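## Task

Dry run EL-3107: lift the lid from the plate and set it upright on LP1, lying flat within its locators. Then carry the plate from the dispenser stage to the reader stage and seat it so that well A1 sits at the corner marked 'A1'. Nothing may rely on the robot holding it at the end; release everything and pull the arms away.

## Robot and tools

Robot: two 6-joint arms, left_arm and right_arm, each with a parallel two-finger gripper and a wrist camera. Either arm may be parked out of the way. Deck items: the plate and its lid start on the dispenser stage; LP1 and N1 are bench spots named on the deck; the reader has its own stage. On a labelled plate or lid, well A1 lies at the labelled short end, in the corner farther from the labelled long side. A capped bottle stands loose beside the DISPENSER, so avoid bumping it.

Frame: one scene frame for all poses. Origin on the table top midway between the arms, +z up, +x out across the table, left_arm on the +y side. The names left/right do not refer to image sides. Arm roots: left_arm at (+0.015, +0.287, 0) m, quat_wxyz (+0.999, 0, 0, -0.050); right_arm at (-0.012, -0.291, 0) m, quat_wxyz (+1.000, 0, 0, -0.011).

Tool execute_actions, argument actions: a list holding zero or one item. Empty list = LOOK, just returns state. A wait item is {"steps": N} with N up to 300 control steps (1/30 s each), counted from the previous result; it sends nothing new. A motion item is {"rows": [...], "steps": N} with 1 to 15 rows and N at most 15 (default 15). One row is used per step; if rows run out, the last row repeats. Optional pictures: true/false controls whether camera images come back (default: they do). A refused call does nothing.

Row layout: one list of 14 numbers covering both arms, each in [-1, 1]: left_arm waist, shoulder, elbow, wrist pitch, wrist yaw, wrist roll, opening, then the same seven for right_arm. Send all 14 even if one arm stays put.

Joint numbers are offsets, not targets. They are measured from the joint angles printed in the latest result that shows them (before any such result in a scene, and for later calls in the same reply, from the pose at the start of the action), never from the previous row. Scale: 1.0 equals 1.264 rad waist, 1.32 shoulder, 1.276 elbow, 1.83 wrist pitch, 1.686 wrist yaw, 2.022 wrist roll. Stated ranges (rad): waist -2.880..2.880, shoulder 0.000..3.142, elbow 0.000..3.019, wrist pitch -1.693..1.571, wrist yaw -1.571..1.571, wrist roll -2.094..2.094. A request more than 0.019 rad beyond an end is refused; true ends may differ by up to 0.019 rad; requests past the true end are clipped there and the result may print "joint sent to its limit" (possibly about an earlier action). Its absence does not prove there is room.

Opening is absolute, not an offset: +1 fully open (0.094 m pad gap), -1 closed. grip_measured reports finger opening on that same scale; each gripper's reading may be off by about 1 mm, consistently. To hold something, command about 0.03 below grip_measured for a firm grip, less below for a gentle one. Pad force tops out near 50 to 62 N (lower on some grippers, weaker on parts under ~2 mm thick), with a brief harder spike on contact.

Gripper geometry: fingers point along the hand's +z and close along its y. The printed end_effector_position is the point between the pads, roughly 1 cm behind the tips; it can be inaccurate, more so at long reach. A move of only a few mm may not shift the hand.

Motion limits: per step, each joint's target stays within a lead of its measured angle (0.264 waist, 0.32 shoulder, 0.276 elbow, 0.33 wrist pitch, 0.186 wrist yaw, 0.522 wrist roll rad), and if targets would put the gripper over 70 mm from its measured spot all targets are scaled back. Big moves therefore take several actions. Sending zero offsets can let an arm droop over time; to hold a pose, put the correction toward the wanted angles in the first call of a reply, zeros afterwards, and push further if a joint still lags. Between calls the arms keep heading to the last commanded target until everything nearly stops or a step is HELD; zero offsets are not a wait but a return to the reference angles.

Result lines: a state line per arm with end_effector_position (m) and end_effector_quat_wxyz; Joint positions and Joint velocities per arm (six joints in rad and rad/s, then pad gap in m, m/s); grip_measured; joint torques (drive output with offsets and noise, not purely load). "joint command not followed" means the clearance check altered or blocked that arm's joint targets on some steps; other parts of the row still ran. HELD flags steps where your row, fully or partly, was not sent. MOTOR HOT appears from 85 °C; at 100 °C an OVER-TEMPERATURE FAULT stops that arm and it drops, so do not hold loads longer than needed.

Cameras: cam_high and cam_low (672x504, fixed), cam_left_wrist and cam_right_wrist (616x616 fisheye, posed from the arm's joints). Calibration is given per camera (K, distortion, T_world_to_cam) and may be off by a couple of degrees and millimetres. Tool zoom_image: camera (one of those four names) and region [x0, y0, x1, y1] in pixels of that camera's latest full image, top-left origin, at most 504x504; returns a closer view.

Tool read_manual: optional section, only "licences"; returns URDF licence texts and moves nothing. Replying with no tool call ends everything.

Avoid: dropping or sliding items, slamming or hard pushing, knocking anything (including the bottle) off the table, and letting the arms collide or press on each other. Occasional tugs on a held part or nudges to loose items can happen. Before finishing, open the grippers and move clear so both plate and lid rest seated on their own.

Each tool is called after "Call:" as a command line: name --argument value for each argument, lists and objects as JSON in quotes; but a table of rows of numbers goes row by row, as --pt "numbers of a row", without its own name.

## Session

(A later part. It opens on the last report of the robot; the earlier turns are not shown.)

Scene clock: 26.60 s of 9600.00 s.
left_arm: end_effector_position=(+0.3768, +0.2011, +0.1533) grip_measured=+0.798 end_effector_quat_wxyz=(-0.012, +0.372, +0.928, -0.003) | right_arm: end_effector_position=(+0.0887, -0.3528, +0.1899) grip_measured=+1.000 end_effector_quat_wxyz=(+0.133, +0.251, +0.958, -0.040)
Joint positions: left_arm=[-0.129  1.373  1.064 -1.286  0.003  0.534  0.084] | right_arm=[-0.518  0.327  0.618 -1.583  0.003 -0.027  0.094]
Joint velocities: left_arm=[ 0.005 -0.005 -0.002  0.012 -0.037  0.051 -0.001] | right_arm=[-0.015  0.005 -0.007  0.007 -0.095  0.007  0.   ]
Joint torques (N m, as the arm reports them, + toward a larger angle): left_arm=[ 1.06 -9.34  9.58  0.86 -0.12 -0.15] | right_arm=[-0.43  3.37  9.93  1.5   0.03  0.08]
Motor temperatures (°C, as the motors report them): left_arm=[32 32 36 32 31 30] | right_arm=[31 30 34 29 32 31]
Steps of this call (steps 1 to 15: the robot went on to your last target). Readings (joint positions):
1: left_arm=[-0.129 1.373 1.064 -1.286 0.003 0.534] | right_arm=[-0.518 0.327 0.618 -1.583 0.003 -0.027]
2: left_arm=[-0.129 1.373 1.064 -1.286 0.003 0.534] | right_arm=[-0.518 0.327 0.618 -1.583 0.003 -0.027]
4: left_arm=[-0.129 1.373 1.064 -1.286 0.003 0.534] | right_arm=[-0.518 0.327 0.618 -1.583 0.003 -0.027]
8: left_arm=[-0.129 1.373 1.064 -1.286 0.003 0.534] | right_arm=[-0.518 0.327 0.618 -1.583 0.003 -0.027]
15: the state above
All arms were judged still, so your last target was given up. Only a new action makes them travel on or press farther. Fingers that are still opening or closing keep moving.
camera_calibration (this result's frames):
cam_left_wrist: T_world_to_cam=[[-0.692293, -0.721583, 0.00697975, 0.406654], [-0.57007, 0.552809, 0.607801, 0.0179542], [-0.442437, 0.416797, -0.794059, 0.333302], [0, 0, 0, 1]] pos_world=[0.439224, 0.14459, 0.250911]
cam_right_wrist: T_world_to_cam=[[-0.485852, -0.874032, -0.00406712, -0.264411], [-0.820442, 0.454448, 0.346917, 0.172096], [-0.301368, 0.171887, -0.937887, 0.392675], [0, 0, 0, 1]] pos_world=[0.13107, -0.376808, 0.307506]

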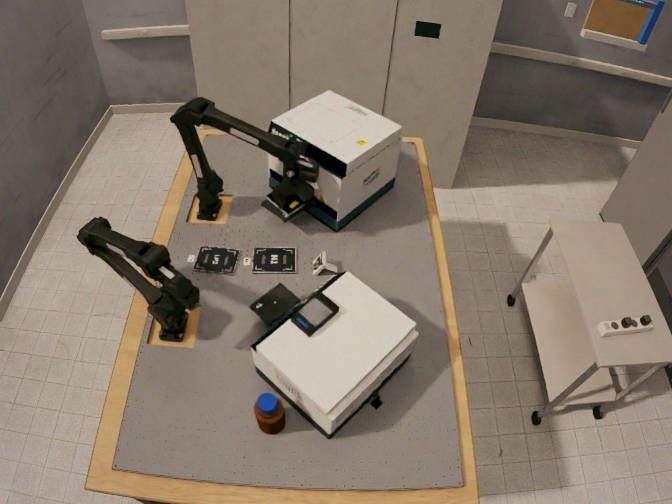

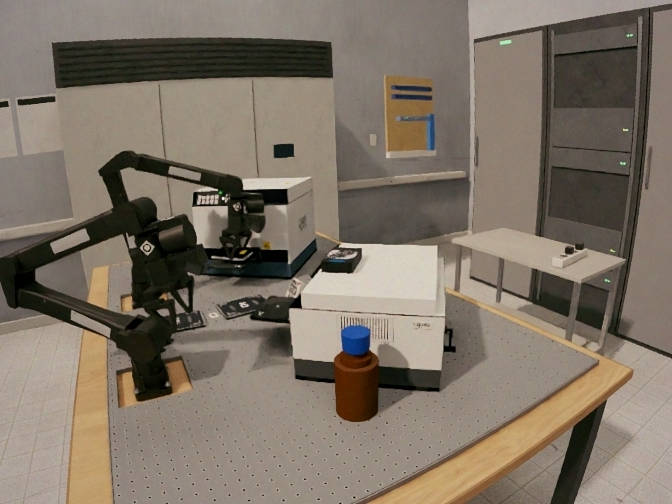

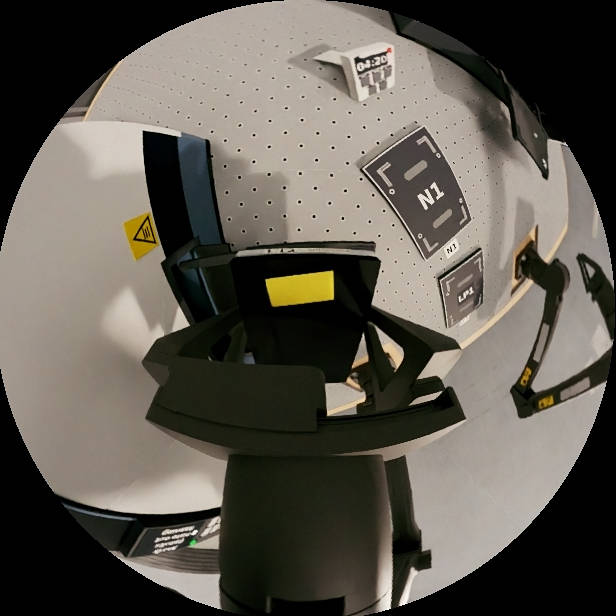

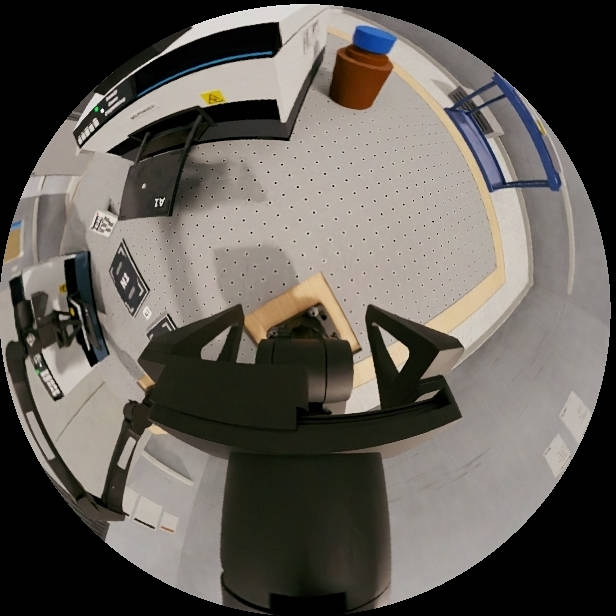

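Call:
execute_actions --actions '[{"rows":[[0,-0.015,-0.02,0.015,0,-0.01,0.77,0,0,0,0,0,0,1],[0,-0.03,-0.052,0.038,0,-0.02,0.77,0,0,0,0,0,0,1]],"steps":15}]'

Call:
zoom_image --camera "cam_left_wrist" --region '[190,190,420,390]'

Scene clock: 27.97 s of 9600.00 s.
left_arm: end_effector_position=(+0.3640, +0.2041, +0.1339) grip_measured=+0.798 end_effector_quat_wxyz=(-0.011, +0.359, +0.933, -0.003) | right_arm: end_effector_position=(+0.0887, -0.3528, +0.1899) grip_measured=+1.000 end_effector_quat_wxyz=(+0.133, +0.251, +0.958, -0.040)
Joint positions: left_arm=[-0.129  1.355  0.993 -1.231  0.003  0.504  0.084] | right_arm=[-0.518  0.327  0.618 -1.583  0.003 -0.027  0.094]
Joint velocities: left_arm=[-0.005 -0.005 -0.007  0.002 -0.037 -0.081 -0.001] | right_arm=[ 0.005 -0.005  0.007 -0.022 -0.037 -0.022  0.   ]
Joint torques (N m, as the arm reports them, + toward a larger angle): left_arm=[  1.17 -11.     9.57   0.8   -0.14  -0.03] | right_arm=[-0.41  3.33  9.94  1.49  0.03  0.08]
Motor temperatures (°C, as the motors report them): left_arm=[32 32 35 32 31 30] | right_arm=[31 30 34 29 32 31]
Steps of this call (steps 1 to 26: nothing new was sent; steps 27 to 41: all 15 steps of this action). Readings (joint positions):
27: left_arm=[-0.129 1.372 1.062 -1.283 0.003 0.532] | right_arm=[-0.518 0.327 0.618 -1.583 0.003 -0.027]
28: left_arm=[-0.129 1.369 1.052 -1.270 0.003 0.528] | right_arm=[-0.518 0.327 0.618 -1.583 0.003 -0.027]
30: left_arm=[-0.129 1.359 1.021 -1.241 0.003 0.518] | right_arm=[-0.518 0.327 0.618 -1.583 0.003 -0.027]
34: left_arm=[-0.129 1.355 0.993 -1.237 0.003 0.509] | right_arm=[-0.518 0.327 0.618 -1.583 0.003 -0.027]
41: the state above
camera_calibration (this result's frames):
cam_left_wrist: T_world_to_cam=[[-0.670535, -0.741857, 0.00566543, 0.39646], [-0.587206, 0.535388, 0.607083, 0.030616], [-0.453401, 0.403743, -0.794619, 0.317749], [0, 0, 0, 1]] pos_world=[0.427885, 0.149436, 0.231656]
cam_right_wrist: T_world_to_cam=[[-0.485852, -0.874032, -0.00406712, -0.264411], [-0.820442, 0.454448, 0.346917, 0.172096], [-0.301368, 0.171887, -0.937887, 0.392675], [0, 0, 0, 1]] pos_world=[0.13107, -0.376808, 0.307506]

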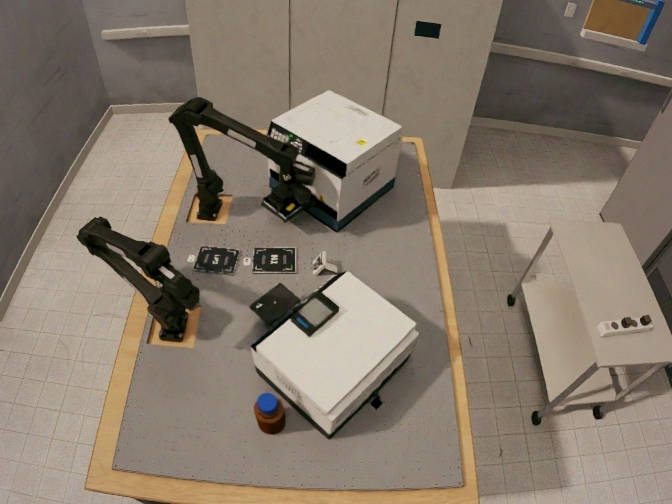

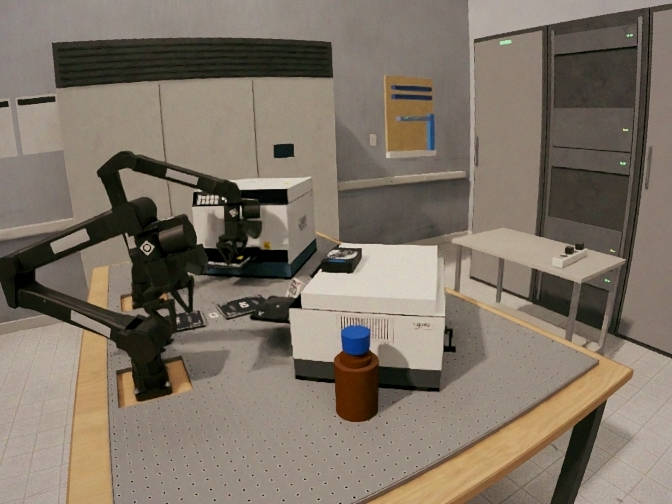

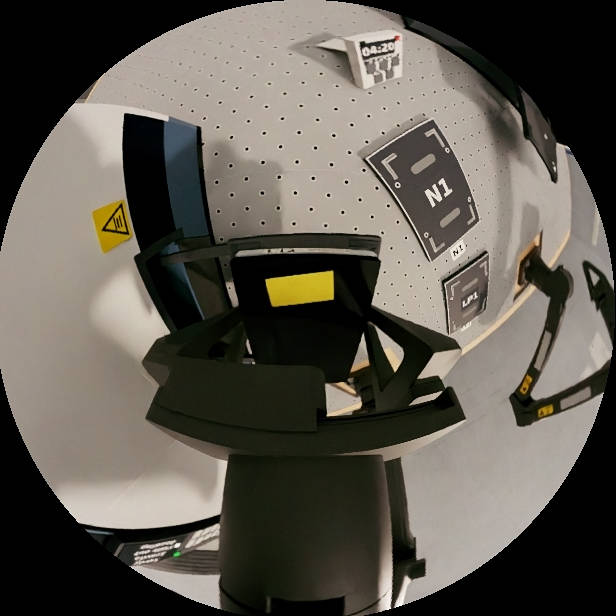

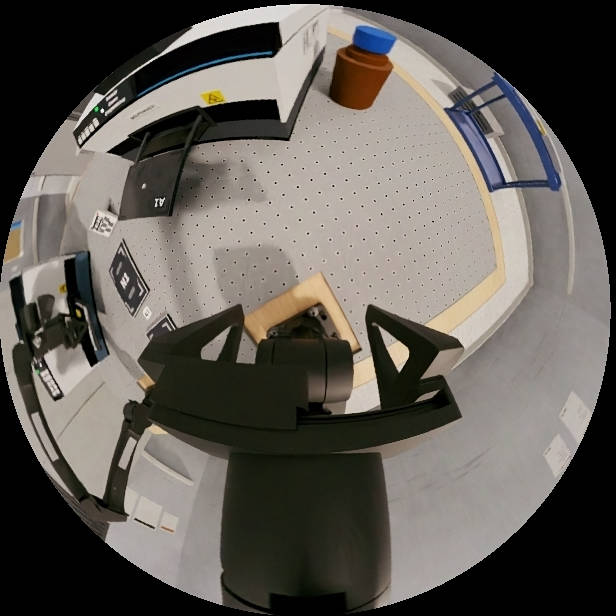

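Region (190, 190, 420, 390) of cam_left_wrist's 616x616 image, scaled by 2.191, with more detail than that image has; it fills the top 438 rows of this view, and the rest is white.

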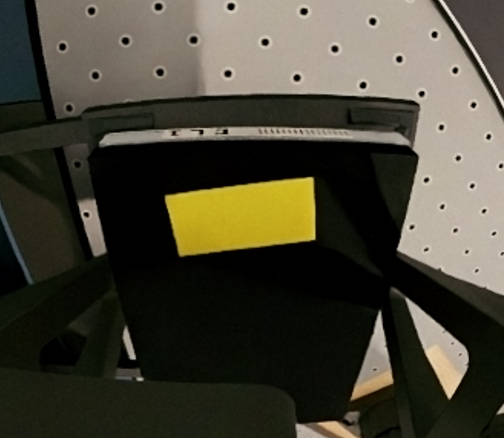

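Call:
execute_actions --actions '[{"rows":[[0,0,-0.008,0.008,0,-0.006,0.77,0,0,0,0,0,0,1],[0,0.01,-0.016,0.017,0,-0.01,0.77,0,0,0,0,0,0,1]],"steps":15}]'

Call:
zoom_image --camera "cam_left_wrist" --region '[190,190,420,390]'

Scene clock: 29.20 s of 9600.00 s.
left_arm: end_effector_position=(+0.3636, +0.2044, +0.1300) grip_measured=+0.798 end_effector_quat_wxyz=(-0.009, +0.354, +0.935, -0.002) | right_arm: end_effector_position=(+0.0887, -0.3528, +0.1899) grip_measured=+1.000 end_effector_quat_wxyz=(+0.133, +0.251, +0.958, -0.040)
Joint positions: left_arm=[-0.129  1.355  0.982 -1.216  0.002  0.494  0.084] | right_arm=[-0.518  0.327  0.618 -1.583  0.003 -0.027  0.094]
Joint velocities: left_arm=[ 0.005 -0.015 -0.022 -0.012 -0.007  0.081 -0.002] | right_arm=[ 0.005  0.005  0.022 -0.002  0.037 -0.007  0.   ]
Joint torques (N m, as the arm reports them, + toward a larger angle): left_arm=[ 1.94 -8.31  8.17  0.83 -0.08 -0.04] | right_arm=[-0.4   3.36  9.94  1.49  0.03  0.08]
Motor temperatures (°C, as the motors report them): left_arm=[32 32 35 32 31 30] | right_arm=[31 30 34 29 32 31]
Steps of this call (steps 1 to 15: the robot went on to your last target; steps 16 to 22: nothing new was sent; steps 23 to 37: all 15 steps of this action). Readings (joint positions):
23: left_arm=[-0.129 1.355 0.992 -1.231 0.003 0.502] | right_arm=[-0.518 0.327 0.618 -1.583 0.003 -0.027]
24: left_arm=[-0.129 1.355 0.990 -1.228 0.003 0.501] | right_arm=[-0.518 0.327 0.618 -1.583 0.003 -0.027]
26: left_arm=[-0.129 1.355 0.983 -1.218 0.002 0.497] | right_arm=[-0.518 0.327 0.618 -1.583 0.003 -0.027]
30: left_arm=[-0.129 1.355 0.982 -1.216 0.002 0.494] | right_arm=[-0.518 0.327 0.618 -1.583 0.003 -0.027]
37: the state above
camera_calibration (this result's frames):
cam_left_wrist: T_world_to_cam=[[-0.662889, -0.748712, 0.00281218, 0.395354], [-0.595274, 0.529311, 0.604548, 0.03714], [-0.454121, 0.399075, -0.796564, 0.315768], [0, 0, 0, 1]] pos_world=[0.427581, 0.150332, 0.227965]
cam_right_wrist: T_world_to_cam=[[-0.485852, -0.874032, -0.00406712, -0.264411], [-0.820442, 0.454448, 0.346917, 0.172096], [-0.301368, 0.171887, -0.937887, 0.392675], [0, 0, 0, 1]] pos_world=[0.13107, -0.376808, 0.307506]

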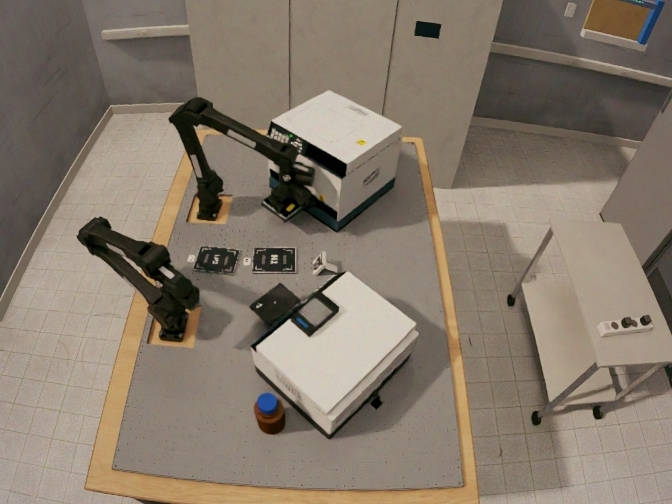

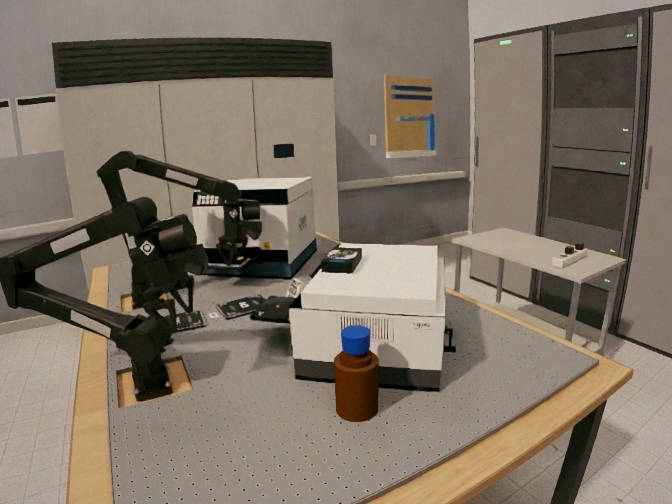

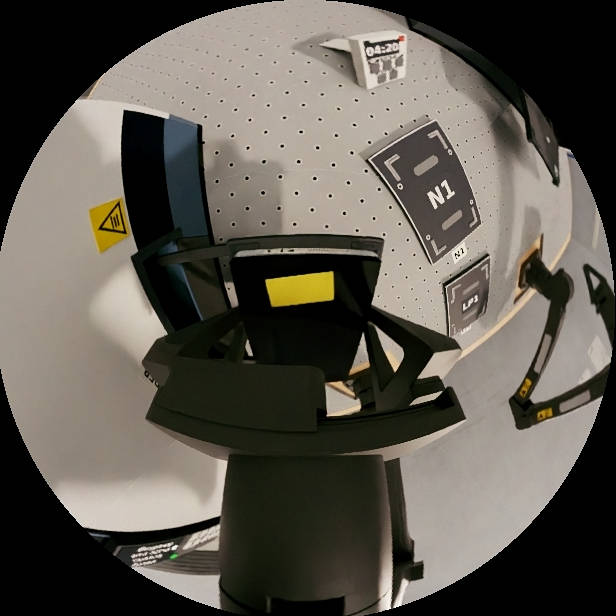

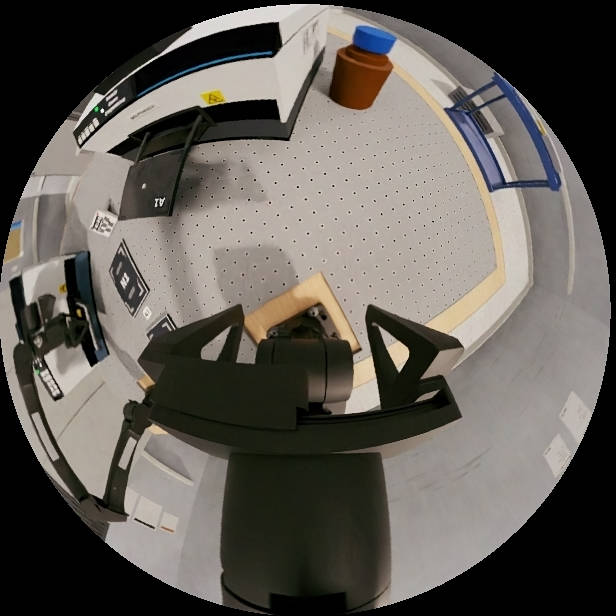

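Region (190, 190, 420, 390) of cam_left_wrist's 616x616 image, scaled by 2.191, with more detail than that image has; it fills the top 438 rows of this view, and the rest is white.

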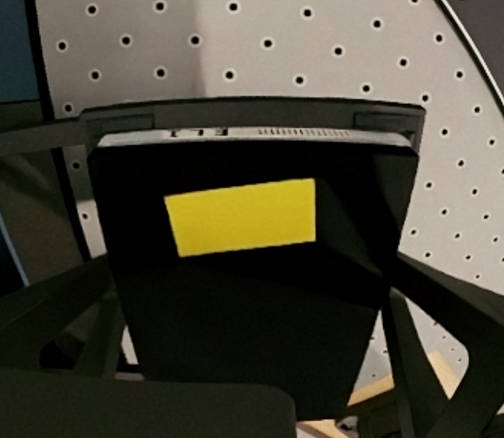

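Contact; looks aligned. Release.

Call:
execute_actions --actions '[{"rows":[[0,0,0,0,0,0,0.85,0,0,0,0,0,0,1],[0,0,0,0,0,0,0.95,0,0,0,0,0,0,1]],"steps":10}]' --pictures false

Call:
execute_actions --actions '[{"rows":[[0,0,0.052,-0.016,0,0,0.95,0,0,0,0,0,0,1]],"steps":15}]'

Call:
zoom_image --camera "cam_left_wrist" --region '[190,190,420,390]'

Call:
zoom_image --camera "cam_low" --region '[190,220,290,290]'

Scene clock: 30.30 s of 9600.00 s.
left_arm: end_effector_position=(+0.3636, +0.2044, +0.1300) grip_measured=+0.947 end_effector_quat_wxyz=(-0.009, +0.354, +0.935, -0.002) | right_arm: end_effector_position=(+0.0887, -0.3528, +0.1899) grip_measured=+1.000 end_effector_quat_wxyz=(+0.133, +0.251, +0.958, -0.040)
Joint positions: left_arm=[-0.129  1.355  0.982 -1.216  0.002  0.494  0.091] | right_arm=[-0.518  0.327  0.618 -1.583  0.003 -0.027  0.094]
Joint velocities: left_arm=[ 0.005  0.005 -0.002  0.022 -0.007 -0.022 -0.   ] | right_arm=[ 0.015 -0.005  0.002 -0.012  0.022 -0.051  0.   ]
Joint torques (N m, as the arm reports them, + toward a larger angle): left_arm=[  2.18 -10.37   9.31   0.09  -0.07   0.05] | right_arm=[-0.4   3.34  9.95  1.5   0.03  0.08]
Motor temperatures (°C, as the motors report them): left_arm=[32 32 35 32 31 30] | right_arm=[31 30 34 29 32 31]
Steps of this call (steps 1 to 15: the robot went on to your last target; steps 16 to 23: nothing new was sent; steps 24 to 33: all 10 steps of this action). Readings (joint positions):
24: left_arm=[-0.129 1.355 0.982 -1.216 0.002 0.494] | right_arm=[-0.518 0.327 0.618 -1.583 0.003 -0.027]
25: left_arm=[-0.129 1.355 0.982 -1.216 0.002 0.494] | right_arm=[-0.518 0.327 0.618 -1.583 0.003 -0.027]
27: left_arm=[-0.129 1.355 0.982 -1.216 0.002 0.494] | right_arm=[-0.518 0.327 0.618 -1.583 0.003 -0.027]
31: left_arm=[-0.129 1.355 0.982 -1.216 0.002 0.494] | right_arm=[-0.518 0.327 0.618 -1.583 0.003 -0.027]
33: the state above

Scene clock: 30.80 s of 9600.00 s.
left_arm: end_effector_position=(+0.3674, +0.2035, +0.1368) grip_measured=+0.947 end_effector_quat_wxyz=(-0.006, +0.354, +0.935, -0.002) | right_arm: end_effector_position=(+0.0887, -0.3528, +0.1899) grip_measured=+1.000 end_effector_quat_wxyz=(+0.133, +0.251, +0.958, -0.040)
Joint positions: left_arm=[-0.129  1.355  1.001 -1.23   0.002  0.494  0.091] | right_arm=[-0.518  0.327  0.618 -1.583  0.003 -0.027  0.094]
Joint velocities: left_arm=[-0.005  0.005  0.002 -0.002 -0.022  0.007 -0.   ] | right_arm=[-0.015 -0.005  0.007  0.012 -0.11   0.022  0.   ]
Joint torques (N m, as the arm reports them, + toward a larger angle): left_arm=[  1.44 -10.29  13.    -0.47  -0.11   0.01] | right_arm=[-0.39  3.38  9.95  1.49  0.03  0.08]
Motor temperatures (°C, as the motors report them): left_arm=[32 32 36 32 31 30] | right_arm=[31 30 34 29 32 31]
Steps of this call (steps 1 to 15: all 15 steps of this action). Readings (joint positions):
1: left_arm=[-0.129 1.355 0.983 -1.218 0.002 0.494] | right_arm=[-0.518 0.327 0.618 -1.583 0.003 -0.027]
2: left_arm=[-0.129 1.355 0.986 -1.224 0.002 0.494] | right_arm=[-0.518 0.327 0.618 -1.583 0.003 -0.027]
4: left_arm=[-0.129 1.355 0.993 -1.229 0.002 0.494] | right_arm=[-0.518 0.327 0.618 -1.583 0.003 -0.027]
8: left_arm=[-0.129 1.355 1.001 -1.230 0.002 0.494] | right_arm=[-0.518 0.327 0.618 -1.583 0.003 -0.027]
15: the state above
camera_calibration (this result's frames):
cam_left_wrist: T_world_to_cam=[[-0.662897, -0.74871, 0.000274641, 0.397539], [-0.598409, 0.530043, 0.600801, 0.0372838], [-0.449971, 0.398105, -0.799399, 0.322317], [0, 0, 0, 1]] pos_world=[0.430872, 0.149563, 0.23515]
cam_right_wrist: T_world_to_cam=[[-0.485852, -0.874032, -0.00406712, -0.264411], [-0.820442, 0.454448, 0.346917, 0.172096], [-0.301368, 0.171887, -0.937887, 0.392675], [0, 0, 0, 1]] pos_world=[0.13107, -0.376808, 0.307506]

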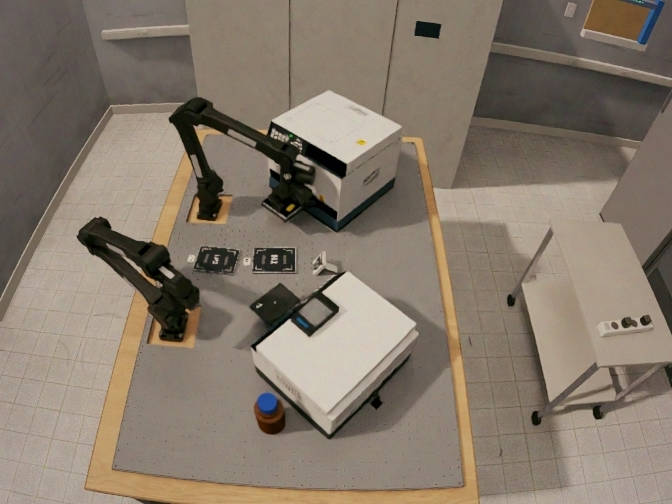

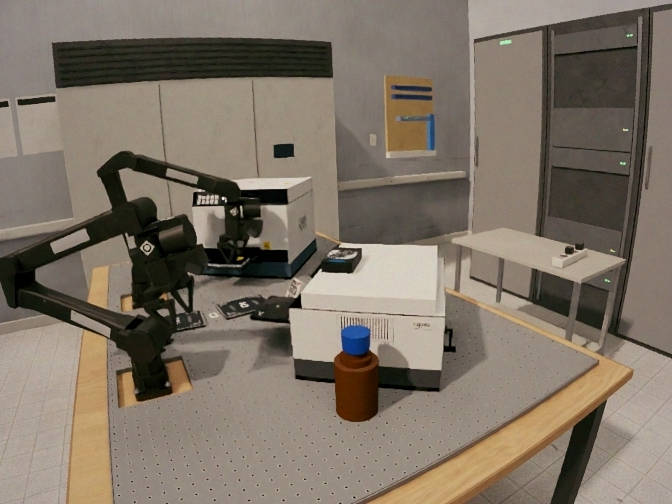

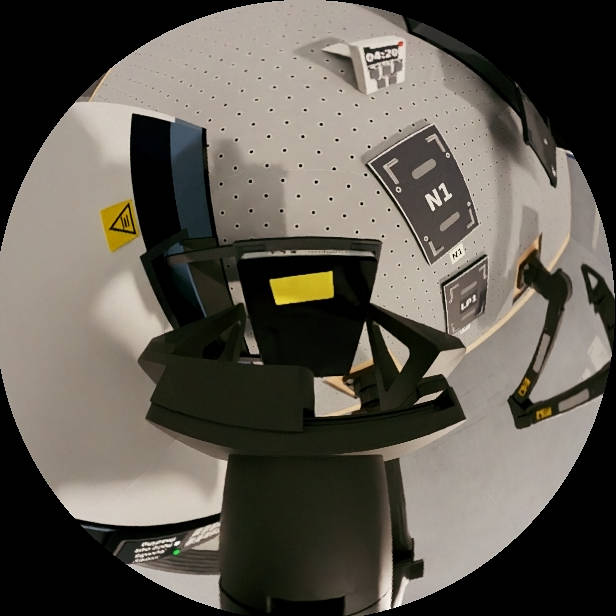

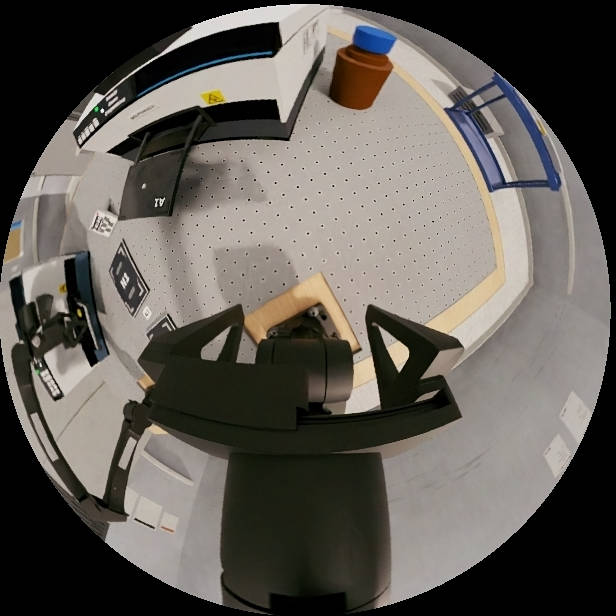

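Region (190, 190, 420, 390) of cam_left_wrist's 616x616 image, scaled by 2.191, with more detail than that image has; it fills the top 438 rows of this view, and the rest is white.

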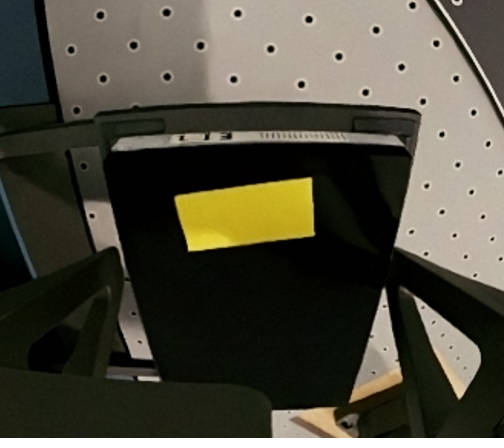

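Region (190, 220, 290, 290) of cam_low's 672x504 image, scaled by 5.040, with more detail than that image has; it fills the top 353 rows of this view, and the rest is white.

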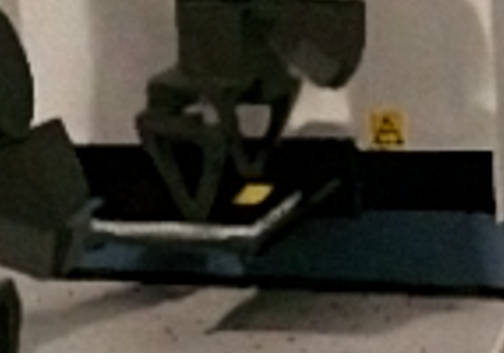

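Seems seated. Recenter slightly with q4 and grip the lid.

Call:
execute_actions --actions '[{"rows":[[0,0,0.03,-0.012,0,0,0.95,0,0,0,0,0,0,1],[0,0,0.03,-0.012,0,0,0.92,0,0,0,0,0,0,1],[0,0,0.03,-0.012,0,0,0.88,0,0,0,0,0,0,1],[0,0,0.03,-0.012,0,0,0.84,0,0,0,0,0,0,1],[0,0,0.03,-0.012,0,0,0.8,0,0,0,0,0,0,1],[0,0,0.03,-0.012,0,0,0.76,0,0,0,0,0,0,1]],"steps":15}]' --pictures false

Call:
execute_actions --actions '[{"rows":[[0,-0.01,0.045,-0.01,0,0,0.76,-0.05,0,0,0,0,0,1],[0,-0.02,0.06,-0.02,0,0,0.76,-0.1,0,0,0,0,0,1],[0,-0.03,0.08,-0.03,0,0,0.76,-0.2,0,0,0,0,0,1],[0,-0.04,0.1,-0.055,0,0,0.76,-0.4,0,0,0,0,0,1]],"steps":15}]'

Scene clock: 32.40 s of 9600.00 s.
left_arm: end_effector_position=(+0.3654, +0.2039, +0.1368) grip_measured=+0.785 end_effector_quat_wxyz=(-0.010, +0.354, +0.935, -0.002) | right_arm: end_effector_position=(+0.0887, -0.3528, +0.1899) grip_measured=+1.000 end_effector_quat_wxyz=(+0.133, +0.251, +0.958, -0.040)
Joint positions: left_arm=[-0.129  1.355  1.001 -1.238  0.002  0.494  0.084] | right_arm=[-0.518  0.327  0.618 -1.583  0.003 -0.027  0.094]
Joint velocities: left_arm=[-0.024  0.015 -0.002 -0.007  0.007 -0.022 -0.001] | right_arm=[-0.005  0.005 -0.007 -0.012 -0.066  0.037  0.   ]
Joint torques (N m, as the arm reports them, + toward a larger angle): left_arm=[  1.68 -10.2   12.57  -0.28  -0.16   0.  ] | right_arm=[-0.39  3.37  9.95  1.5   0.03  0.08]
Motor temperatures (°C, as the motors report them): left_arm=[32 32 36 32 31 30] | right_arm=[31 30 34 29 32 31]
Steps of this call (steps 1 to 15: the robot went on to your last target; steps 16 to 33: nothing new was sent; steps 34 to 48: all 15 steps of this action). Readings (joint positions):
34: left_arm=[-0.129 1.355 1.001 -1.231 0.002 0.494] | right_arm=[-0.518 0.327 0.618 -1.583 0.003 -0.027]
35: left_arm=[-0.129 1.355 1.001 -1.233 0.002 0.494] | right_arm=[-0.518 0.327 0.618 -1.583 0.003 -0.027]
37: left_arm=[-0.129 1.355 1.001 -1.236 0.002 0.494] | right_arm=[-0.518 0.327 0.618 -1.583 0.003 -0.027]
41: left_arm=[-0.129 1.355 1.001 -1.238 0.002 0.494] | right_arm=[-0.518 0.327 0.618 -1.583 0.003 -0.027]
48: the state above

Scene clock: 32.90 s of 9600.00 s.
left_arm: end_effector_position=(+0.3740, +0.2019, +0.1857) grip_measured=+0.785 end_effector_quat_wxyz=(+0.015, +0.354, +0.935, +0.001) | right_arm: end_effector_position=(+0.0446, -0.3949, +0.1899) grip_measured=+1.000 end_effector_quat_wxyz=(+0.118, +0.489, +0.861, -0.073)
Joint positions: left_arm=[-0.129  1.307  1.089 -1.323  0.002  0.494  0.084] | right_arm=[-1.038  0.327  0.618 -1.583  0.004 -0.027  0.094]
Joint velocities: left_arm=[-0.005 -0.005 -0.012 -0.007  0.037 -0.007 -0.002] | right_arm=[ 0.073 -0.005  0.002  0.007 -0.007 -0.066  0.   ]
Joint torques (N m, as the arm reports them, + toward a larger angle): left_arm=[ 1.86 -9.72 12.87 -0.48 -0.1  -0.03] | right_arm=[0.16 3.36 9.95 1.49 0.   0.08]
Motor temperatures (°C, as the motors report them): left_arm=[32 32 36 32 31 30] | right_arm=[31 30 34 29 32 31]
Steps of this call (steps 1 to 15: all 15 steps of this action). Readings (joint positions):
1: left_arm=[-0.129 1.355 1.001 -1.238 0.002 0.494] | right_arm=[-0.522 0.327 0.618 -1.583 0.003 -0.027]
2: left_arm=[-0.129 1.355 1.004 -1.243 0.002 0.494] | right_arm=[-0.538 0.327 0.618 -1.583 0.003 -0.027]
4: left_arm=[-0.129 1.354 1.022 -1.272 0.002 0.494] | right_arm=[-0.642 0.327 0.618 -1.583 0.001 -0.027]
8: left_arm=[-0.129 1.333 1.075 -1.317 0.002 0.494] | right_arm=[-0.976 0.327 0.618 -1.583 0.003 -0.027]
15: the state above
camera_calibration (this result's frames):
cam_left_wrist: T_world_to_cam=[[-0.662479, -0.748808, -0.020201, 0.404437], [-0.622984, 0.535786, 0.569934, 0.0264444], [-0.415948, 0.390154, -0.821442, 0.358032], [0, 0, 0, 1]] pos_world=[0.433328, 0.148989, 0.287201]
cam_right_wrist: T_world_to_cam=[[-0.855809, -0.517282, -0.00333396, -0.165451], [-0.486144, 0.802058, 0.34694, 0.277389], [-0.176792, 0.298535, -0.937881, 0.431072], [0, 0, 0, 1]] pos_world=[0.0694661, -0.436757, 0.307506]

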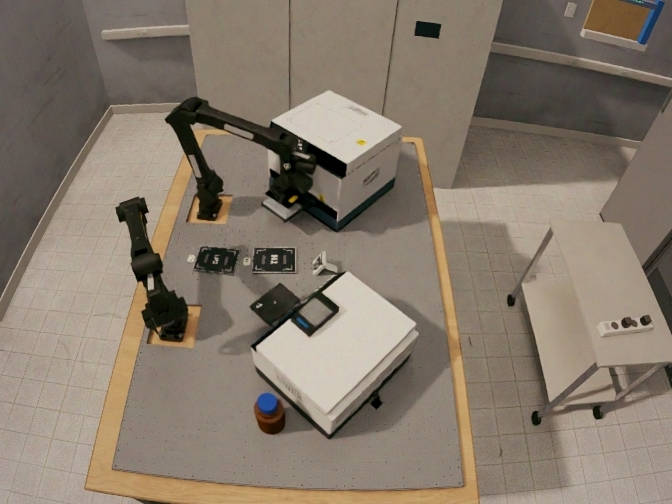

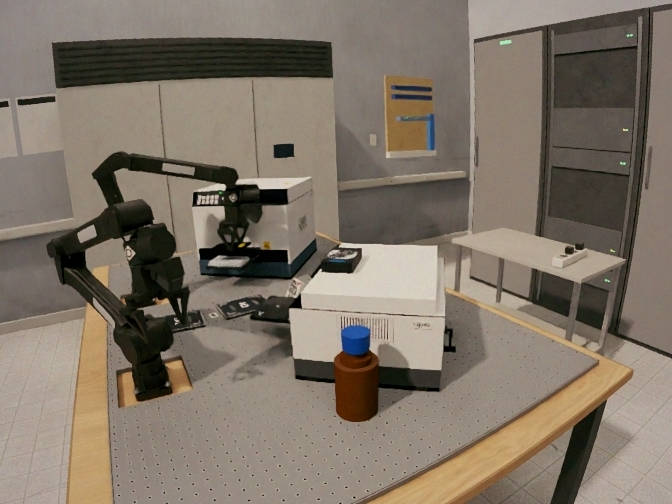

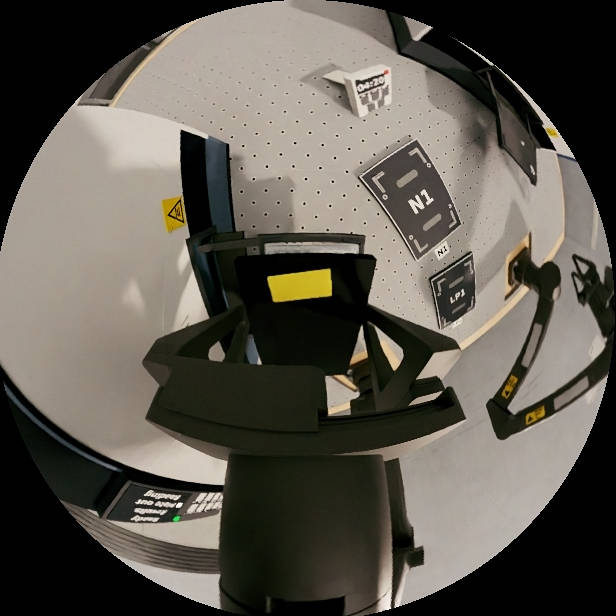

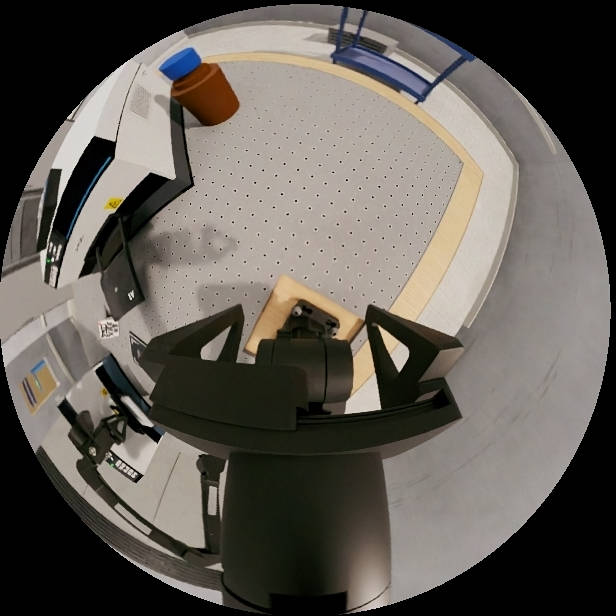

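Call:
execute_actions --actions '[{"rows":[[-0.05,0,0.02,0,0,-0.05,0.76,0.05,0,0,0,0,0,1],[-0.1,0,0.02,0,0,-0.1,0.76,0.1,0,0,0,0,0,1],[-0.15,0,0.02,0,0,-0.16,0.76,0.15,0,0,0,0,0,1],[-0.2,0,0.02,0,0,-0.21,0.76,0.2,0,0,0,0,0,1],[-0.25,0,0.02,0,0,-0.26,0.76,0.25,0,0,0,0,0,1],[-0.3,0,0.02,0,0,-0.32,0.76,0.3,0,0,0,0,0,1],[-0.35,0,0.02,0,0,-0.37,0.76,0.35,0,0,0,0,0,1],[-0.4,0,0.02,0,0,-0.42,0.76,0.4,0,0,0,0,0,1],[-0.45,0,0.02,0,0,-0.47,0.76,0.45,0,0,0,0,0,1],[-0.5,0,0.02,0,0,-0.52,0.76,0.45,0,0,0,0,0,1],[-0.55,0,0.02,0,0,-0.57,0.76,0.45,0,0,0,0,0,1],[-0.6,0,0.02,0,0,-0.62,0.76,0.45,0,0,0,0,0,1],[-0.65,0,0.02,0,0,-0.67,0.76,0.45,0,0,0,0,0,1],[-0.7,0,0.02,0,0,-0.72,0.76,0.45,0,0,0,0,0,1],[-0.735,0,0.02,0,0,-0.77,0.76,0.45,0,0,0,0,0,1]],"steps":15}]' --pictures false

Call:
execute_actions --actions '[{"steps":30}]' --pictures false

Call:
execute_actions --actions '[{"rows":[[0,0,-0.04,0.03,0,0,0.76,0,0,0,0,0,0,1],[0,0,-0.08,0.05,0,0,0.76,0,0,0,0,0,0,1],[0,0,-0.12,0.08,0,0,0.76,0,0,0,0,0,0,1],[0,0,-0.15,0.1,0,0,0.76,0,0,0,0,0,0,1],[0,0.01,-0.18,0.12,0,0,0.76,0,0,0,0,0,0,1]],"steps":15}]'

Scene clock: 36.07 s of 9600.00 s.
left_arm: end_effector_position=(+0.2204, -0.0198, +0.1857) grip_measured=+0.785 end_effector_quat_wxyz=(+0.012, +0.291, +0.957, -0.010) | right_arm: end_effector_position=(+0.0924, -0.3462, +0.1899) grip_measured=+1.000 end_effector_quat_wxyz=(+0.134, +0.221, +0.965, -0.036)
Joint positions: left_arm=[-0.879  1.307  1.089 -1.323  0.    -0.389  0.084] | right_arm=[-0.454  0.327  0.618 -1.583  0.004 -0.027  0.094]
Joint velocities: left_arm=[-1.949 -0.015  0.012 -0.002 -0.007 -2.161 -0.   ] | right_arm=[-0.044 -0.005 -0.007 -0.022 -0.022 -0.037  0.   ]
Joint torques (N m, as the arm reports them, + toward a larger angle): left_arm=[ 1.4  -9.29 11.15  0.4  -0.17  0.01] | right_arm=[-1.52  3.35  9.94  1.5   0.02  0.08]
Motor temperatures (°C, as the motors report them): left_arm=[32 32 36 32 31 30] | right_arm=[31 30 34 29 32 31]
Steps of this call (steps 1 to 15: the robot went on to your last target; steps 16 to 80: nothing new was sent; steps 81 to 95: all 15 steps of this action). Readings (joint positions):
81: left_arm=[-0.132 1.307 1.089 -1.323 0.002 0.481] | right_arm=[-1.033 0.327 0.618 -1.583 0.004 -0.027]
82: left_arm=[-0.143 1.307 1.089 -1.323 -0.000 0.451] | right_arm=[-1.017 0.327 0.618 -1.583 0.004 -0.027]
84: left_arm=[-0.204 1.307 1.089 -1.323 -0.003 0.349] | right_arm=[-0.933 0.327 0.618 -1.583 0.004 -0.027]
88: left_arm=[-0.427 1.307 1.089 -1.323 -0.002 0.101] | right_arm=[-0.658 0.327 0.618 -1.583 0.004 -0.027]
95: the state above

Scene clock: 37.07 s of 9600.00 s.
left_arm: end_effector_position=(+0.1585, -0.0532, +0.1857) grip_measured=+0.785 end_effector_quat_wxyz=(+0.005, +0.057, +0.998, -0.014) | right_arm: end_effector_position=(+0.0923, -0.3464, +0.1899) grip_measured=+1.000 end_effector_quat_wxyz=(+0.134, +0.221, +0.965, -0.036)
Joint positions: left_arm=[-1.068  1.307  1.089 -1.323  0.004 -1.053  0.084] | right_arm=[-0.456  0.327  0.618 -1.583  0.004 -0.027  0.094]
Joint velocities: left_arm=[-0.015 -0.005 -0.007 -0.022 -0.037 -0.037 -0.002] | right_arm=[ 0.005  0.005  0.007  0.002 -0.007 -0.037  0.   ]
Joint torques (N m, as the arm reports them, + toward a larger angle): left_arm=[ 2.18 -9.93 11.81  0.14 -0.32 -0.14] | right_arm=[-1.48  3.37  9.95  1.5   0.02  0.08]
Motor temperatures (°C, as the motors report them): left_arm=[32 31 36 32 31 30] | right_arm=[31 30 34 29 32 31]
Steps of this call (steps 1 to 30: the robot went on to your last target). Readings (joint positions):
1: left_arm=[-0.943 1.307 1.089 -1.323 0.000 -0.479] | right_arm=[-0.455 0.327 0.618 -1.583 0.004 -0.027]
2: left_arm=[-1.003 1.307 1.089 -1.323 0.003 -0.576] | right_arm=[-0.455 0.327 0.618 -1.583 0.004 -0.027]
4: left_arm=[-1.083 1.307 1.089 -1.323 0.007 -0.744] | right_arm=[-0.456 0.327 0.618 -1.583 0.004 -0.027]
8: left_arm=[-1.091 1.307 1.089 -1.323 0.005 -0.927] | right_arm=[-0.456 0.327 0.618 -1.583 0.004 -0.027]
30: the state above

Scene clock: 37.57 s of 9600.00 s.
left_arm: end_effector_position=(+0.1409, -0.0119, +0.0907) grip_measured=+0.785 end_effector_quat_wxyz=(-0.009, +0.057, +0.998, +0.014) | right_arm: end_effector_position=(+0.0923, -0.3464, +0.1899) grip_measured=+1.000 end_effector_quat_wxyz=(+0.134, +0.221, +0.965, -0.036)
Joint positions: left_arm=[-1.068  1.322  0.837 -1.12   0.004 -1.053  0.084] | right_arm=[-0.456  0.327  0.618 -1.583  0.004 -0.027  0.094]
Joint velocities: left_arm=[-0.015  0.005  0.007  0.007 -0.037  0.037 -0.001] | right_arm=[-0.015  0.005 -0.002  0.012 -0.007 -0.037  0.   ]
Joint torques (N m, as the arm reports them, + toward a larger angle): left_arm=[ 1.44 -8.36 10.54  0.84 -0.26  0.02] | right_arm=[-0.39  3.37  9.94  1.5   0.03  0.08]
Motor temperatures (°C, as the motors report them): left_arm=[32 31 36 32 31 30] | right_arm=[31 30 34 29 32 31]
Steps of this call (steps 1 to 15: all 15 steps of this action). Readings (joint positions):
1: left_arm=[-1.068 1.307 1.084 -1.316 0.004 -1.053] | right_arm=[-0.456 0.327 0.618 -1.583 0.004 -0.027]
2: left_arm=[-1.068 1.305 1.069 -1.295 0.004 -1.053] | right_arm=[-0.456 0.327 0.618 -1.583 0.004 -0.027]
4: left_arm=[-1.068 1.299 1.002 -1.223 0.004 -1.053] | right_arm=[-0.456 0.327 0.618 -1.583 0.004 -0.027]
8: left_arm=[-1.068 1.311 0.856 -1.138 0.004 -1.053] | right_arm=[-0.456 0.327 0.618 -1.583 0.004 -0.027]
15: the state above
camera_calibration (this result's frames):
cam_left_wrist: T_world_to_cam=[[-0.116227, -0.992612, -0.0348287, 0.00944146], [-0.790846, 0.0712736, 0.607851, 0.0646533], [-0.600877, 0.0981928, -0.793287, 0.286499], [0, 0, 0, 1]] pos_world=[0.224379, -0.0233686, 0.188306]
cam_right_wrist: T_world_to_cam=[[-0.430446, -0.90261, -0.00333396, -0.272283], [-0.847048, 0.402668, 0.34694, 0.156691], [-0.311809, 0.152163, -0.937881, 0.386804], [0, 0, 0, 1]] pos_world=[0.13613, -0.367717, 0.307506]

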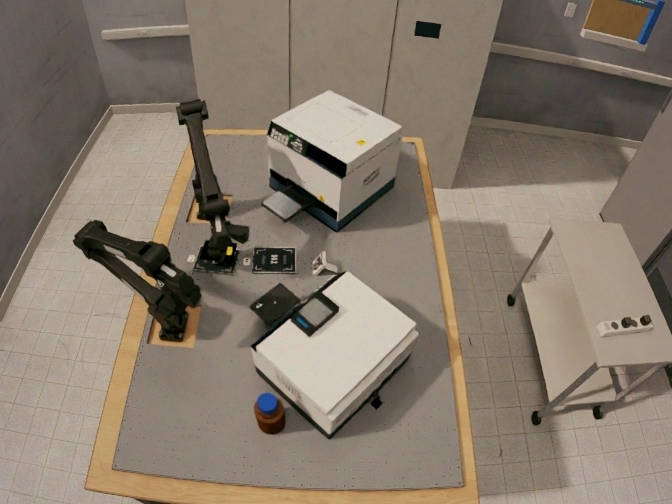

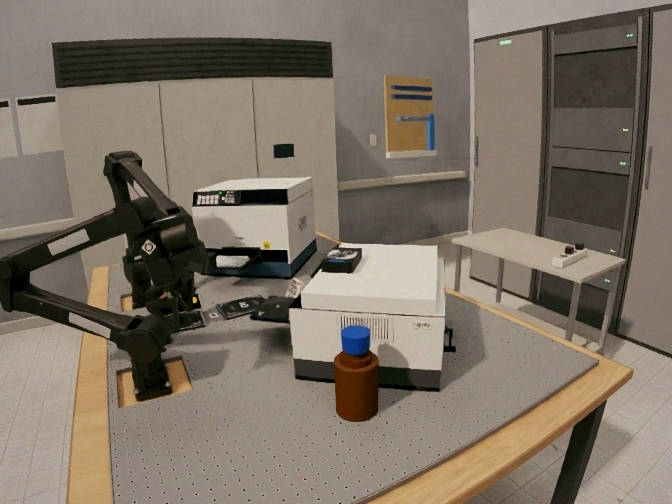

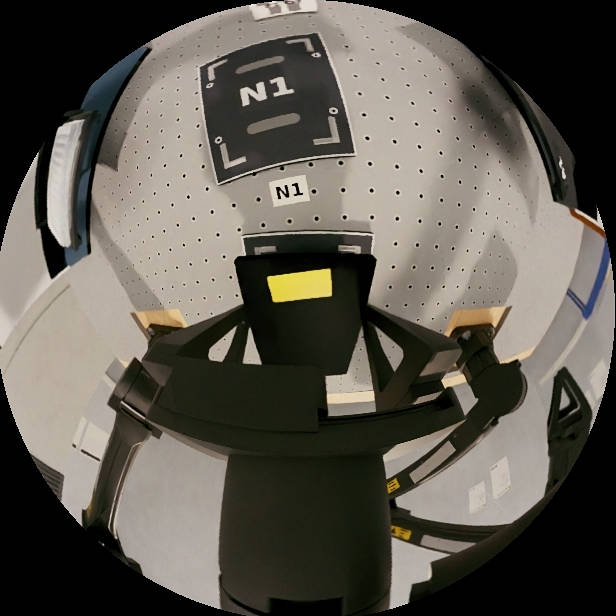

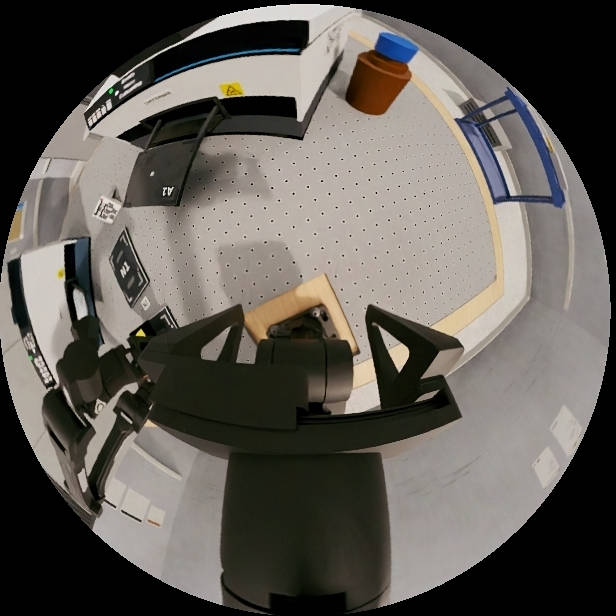

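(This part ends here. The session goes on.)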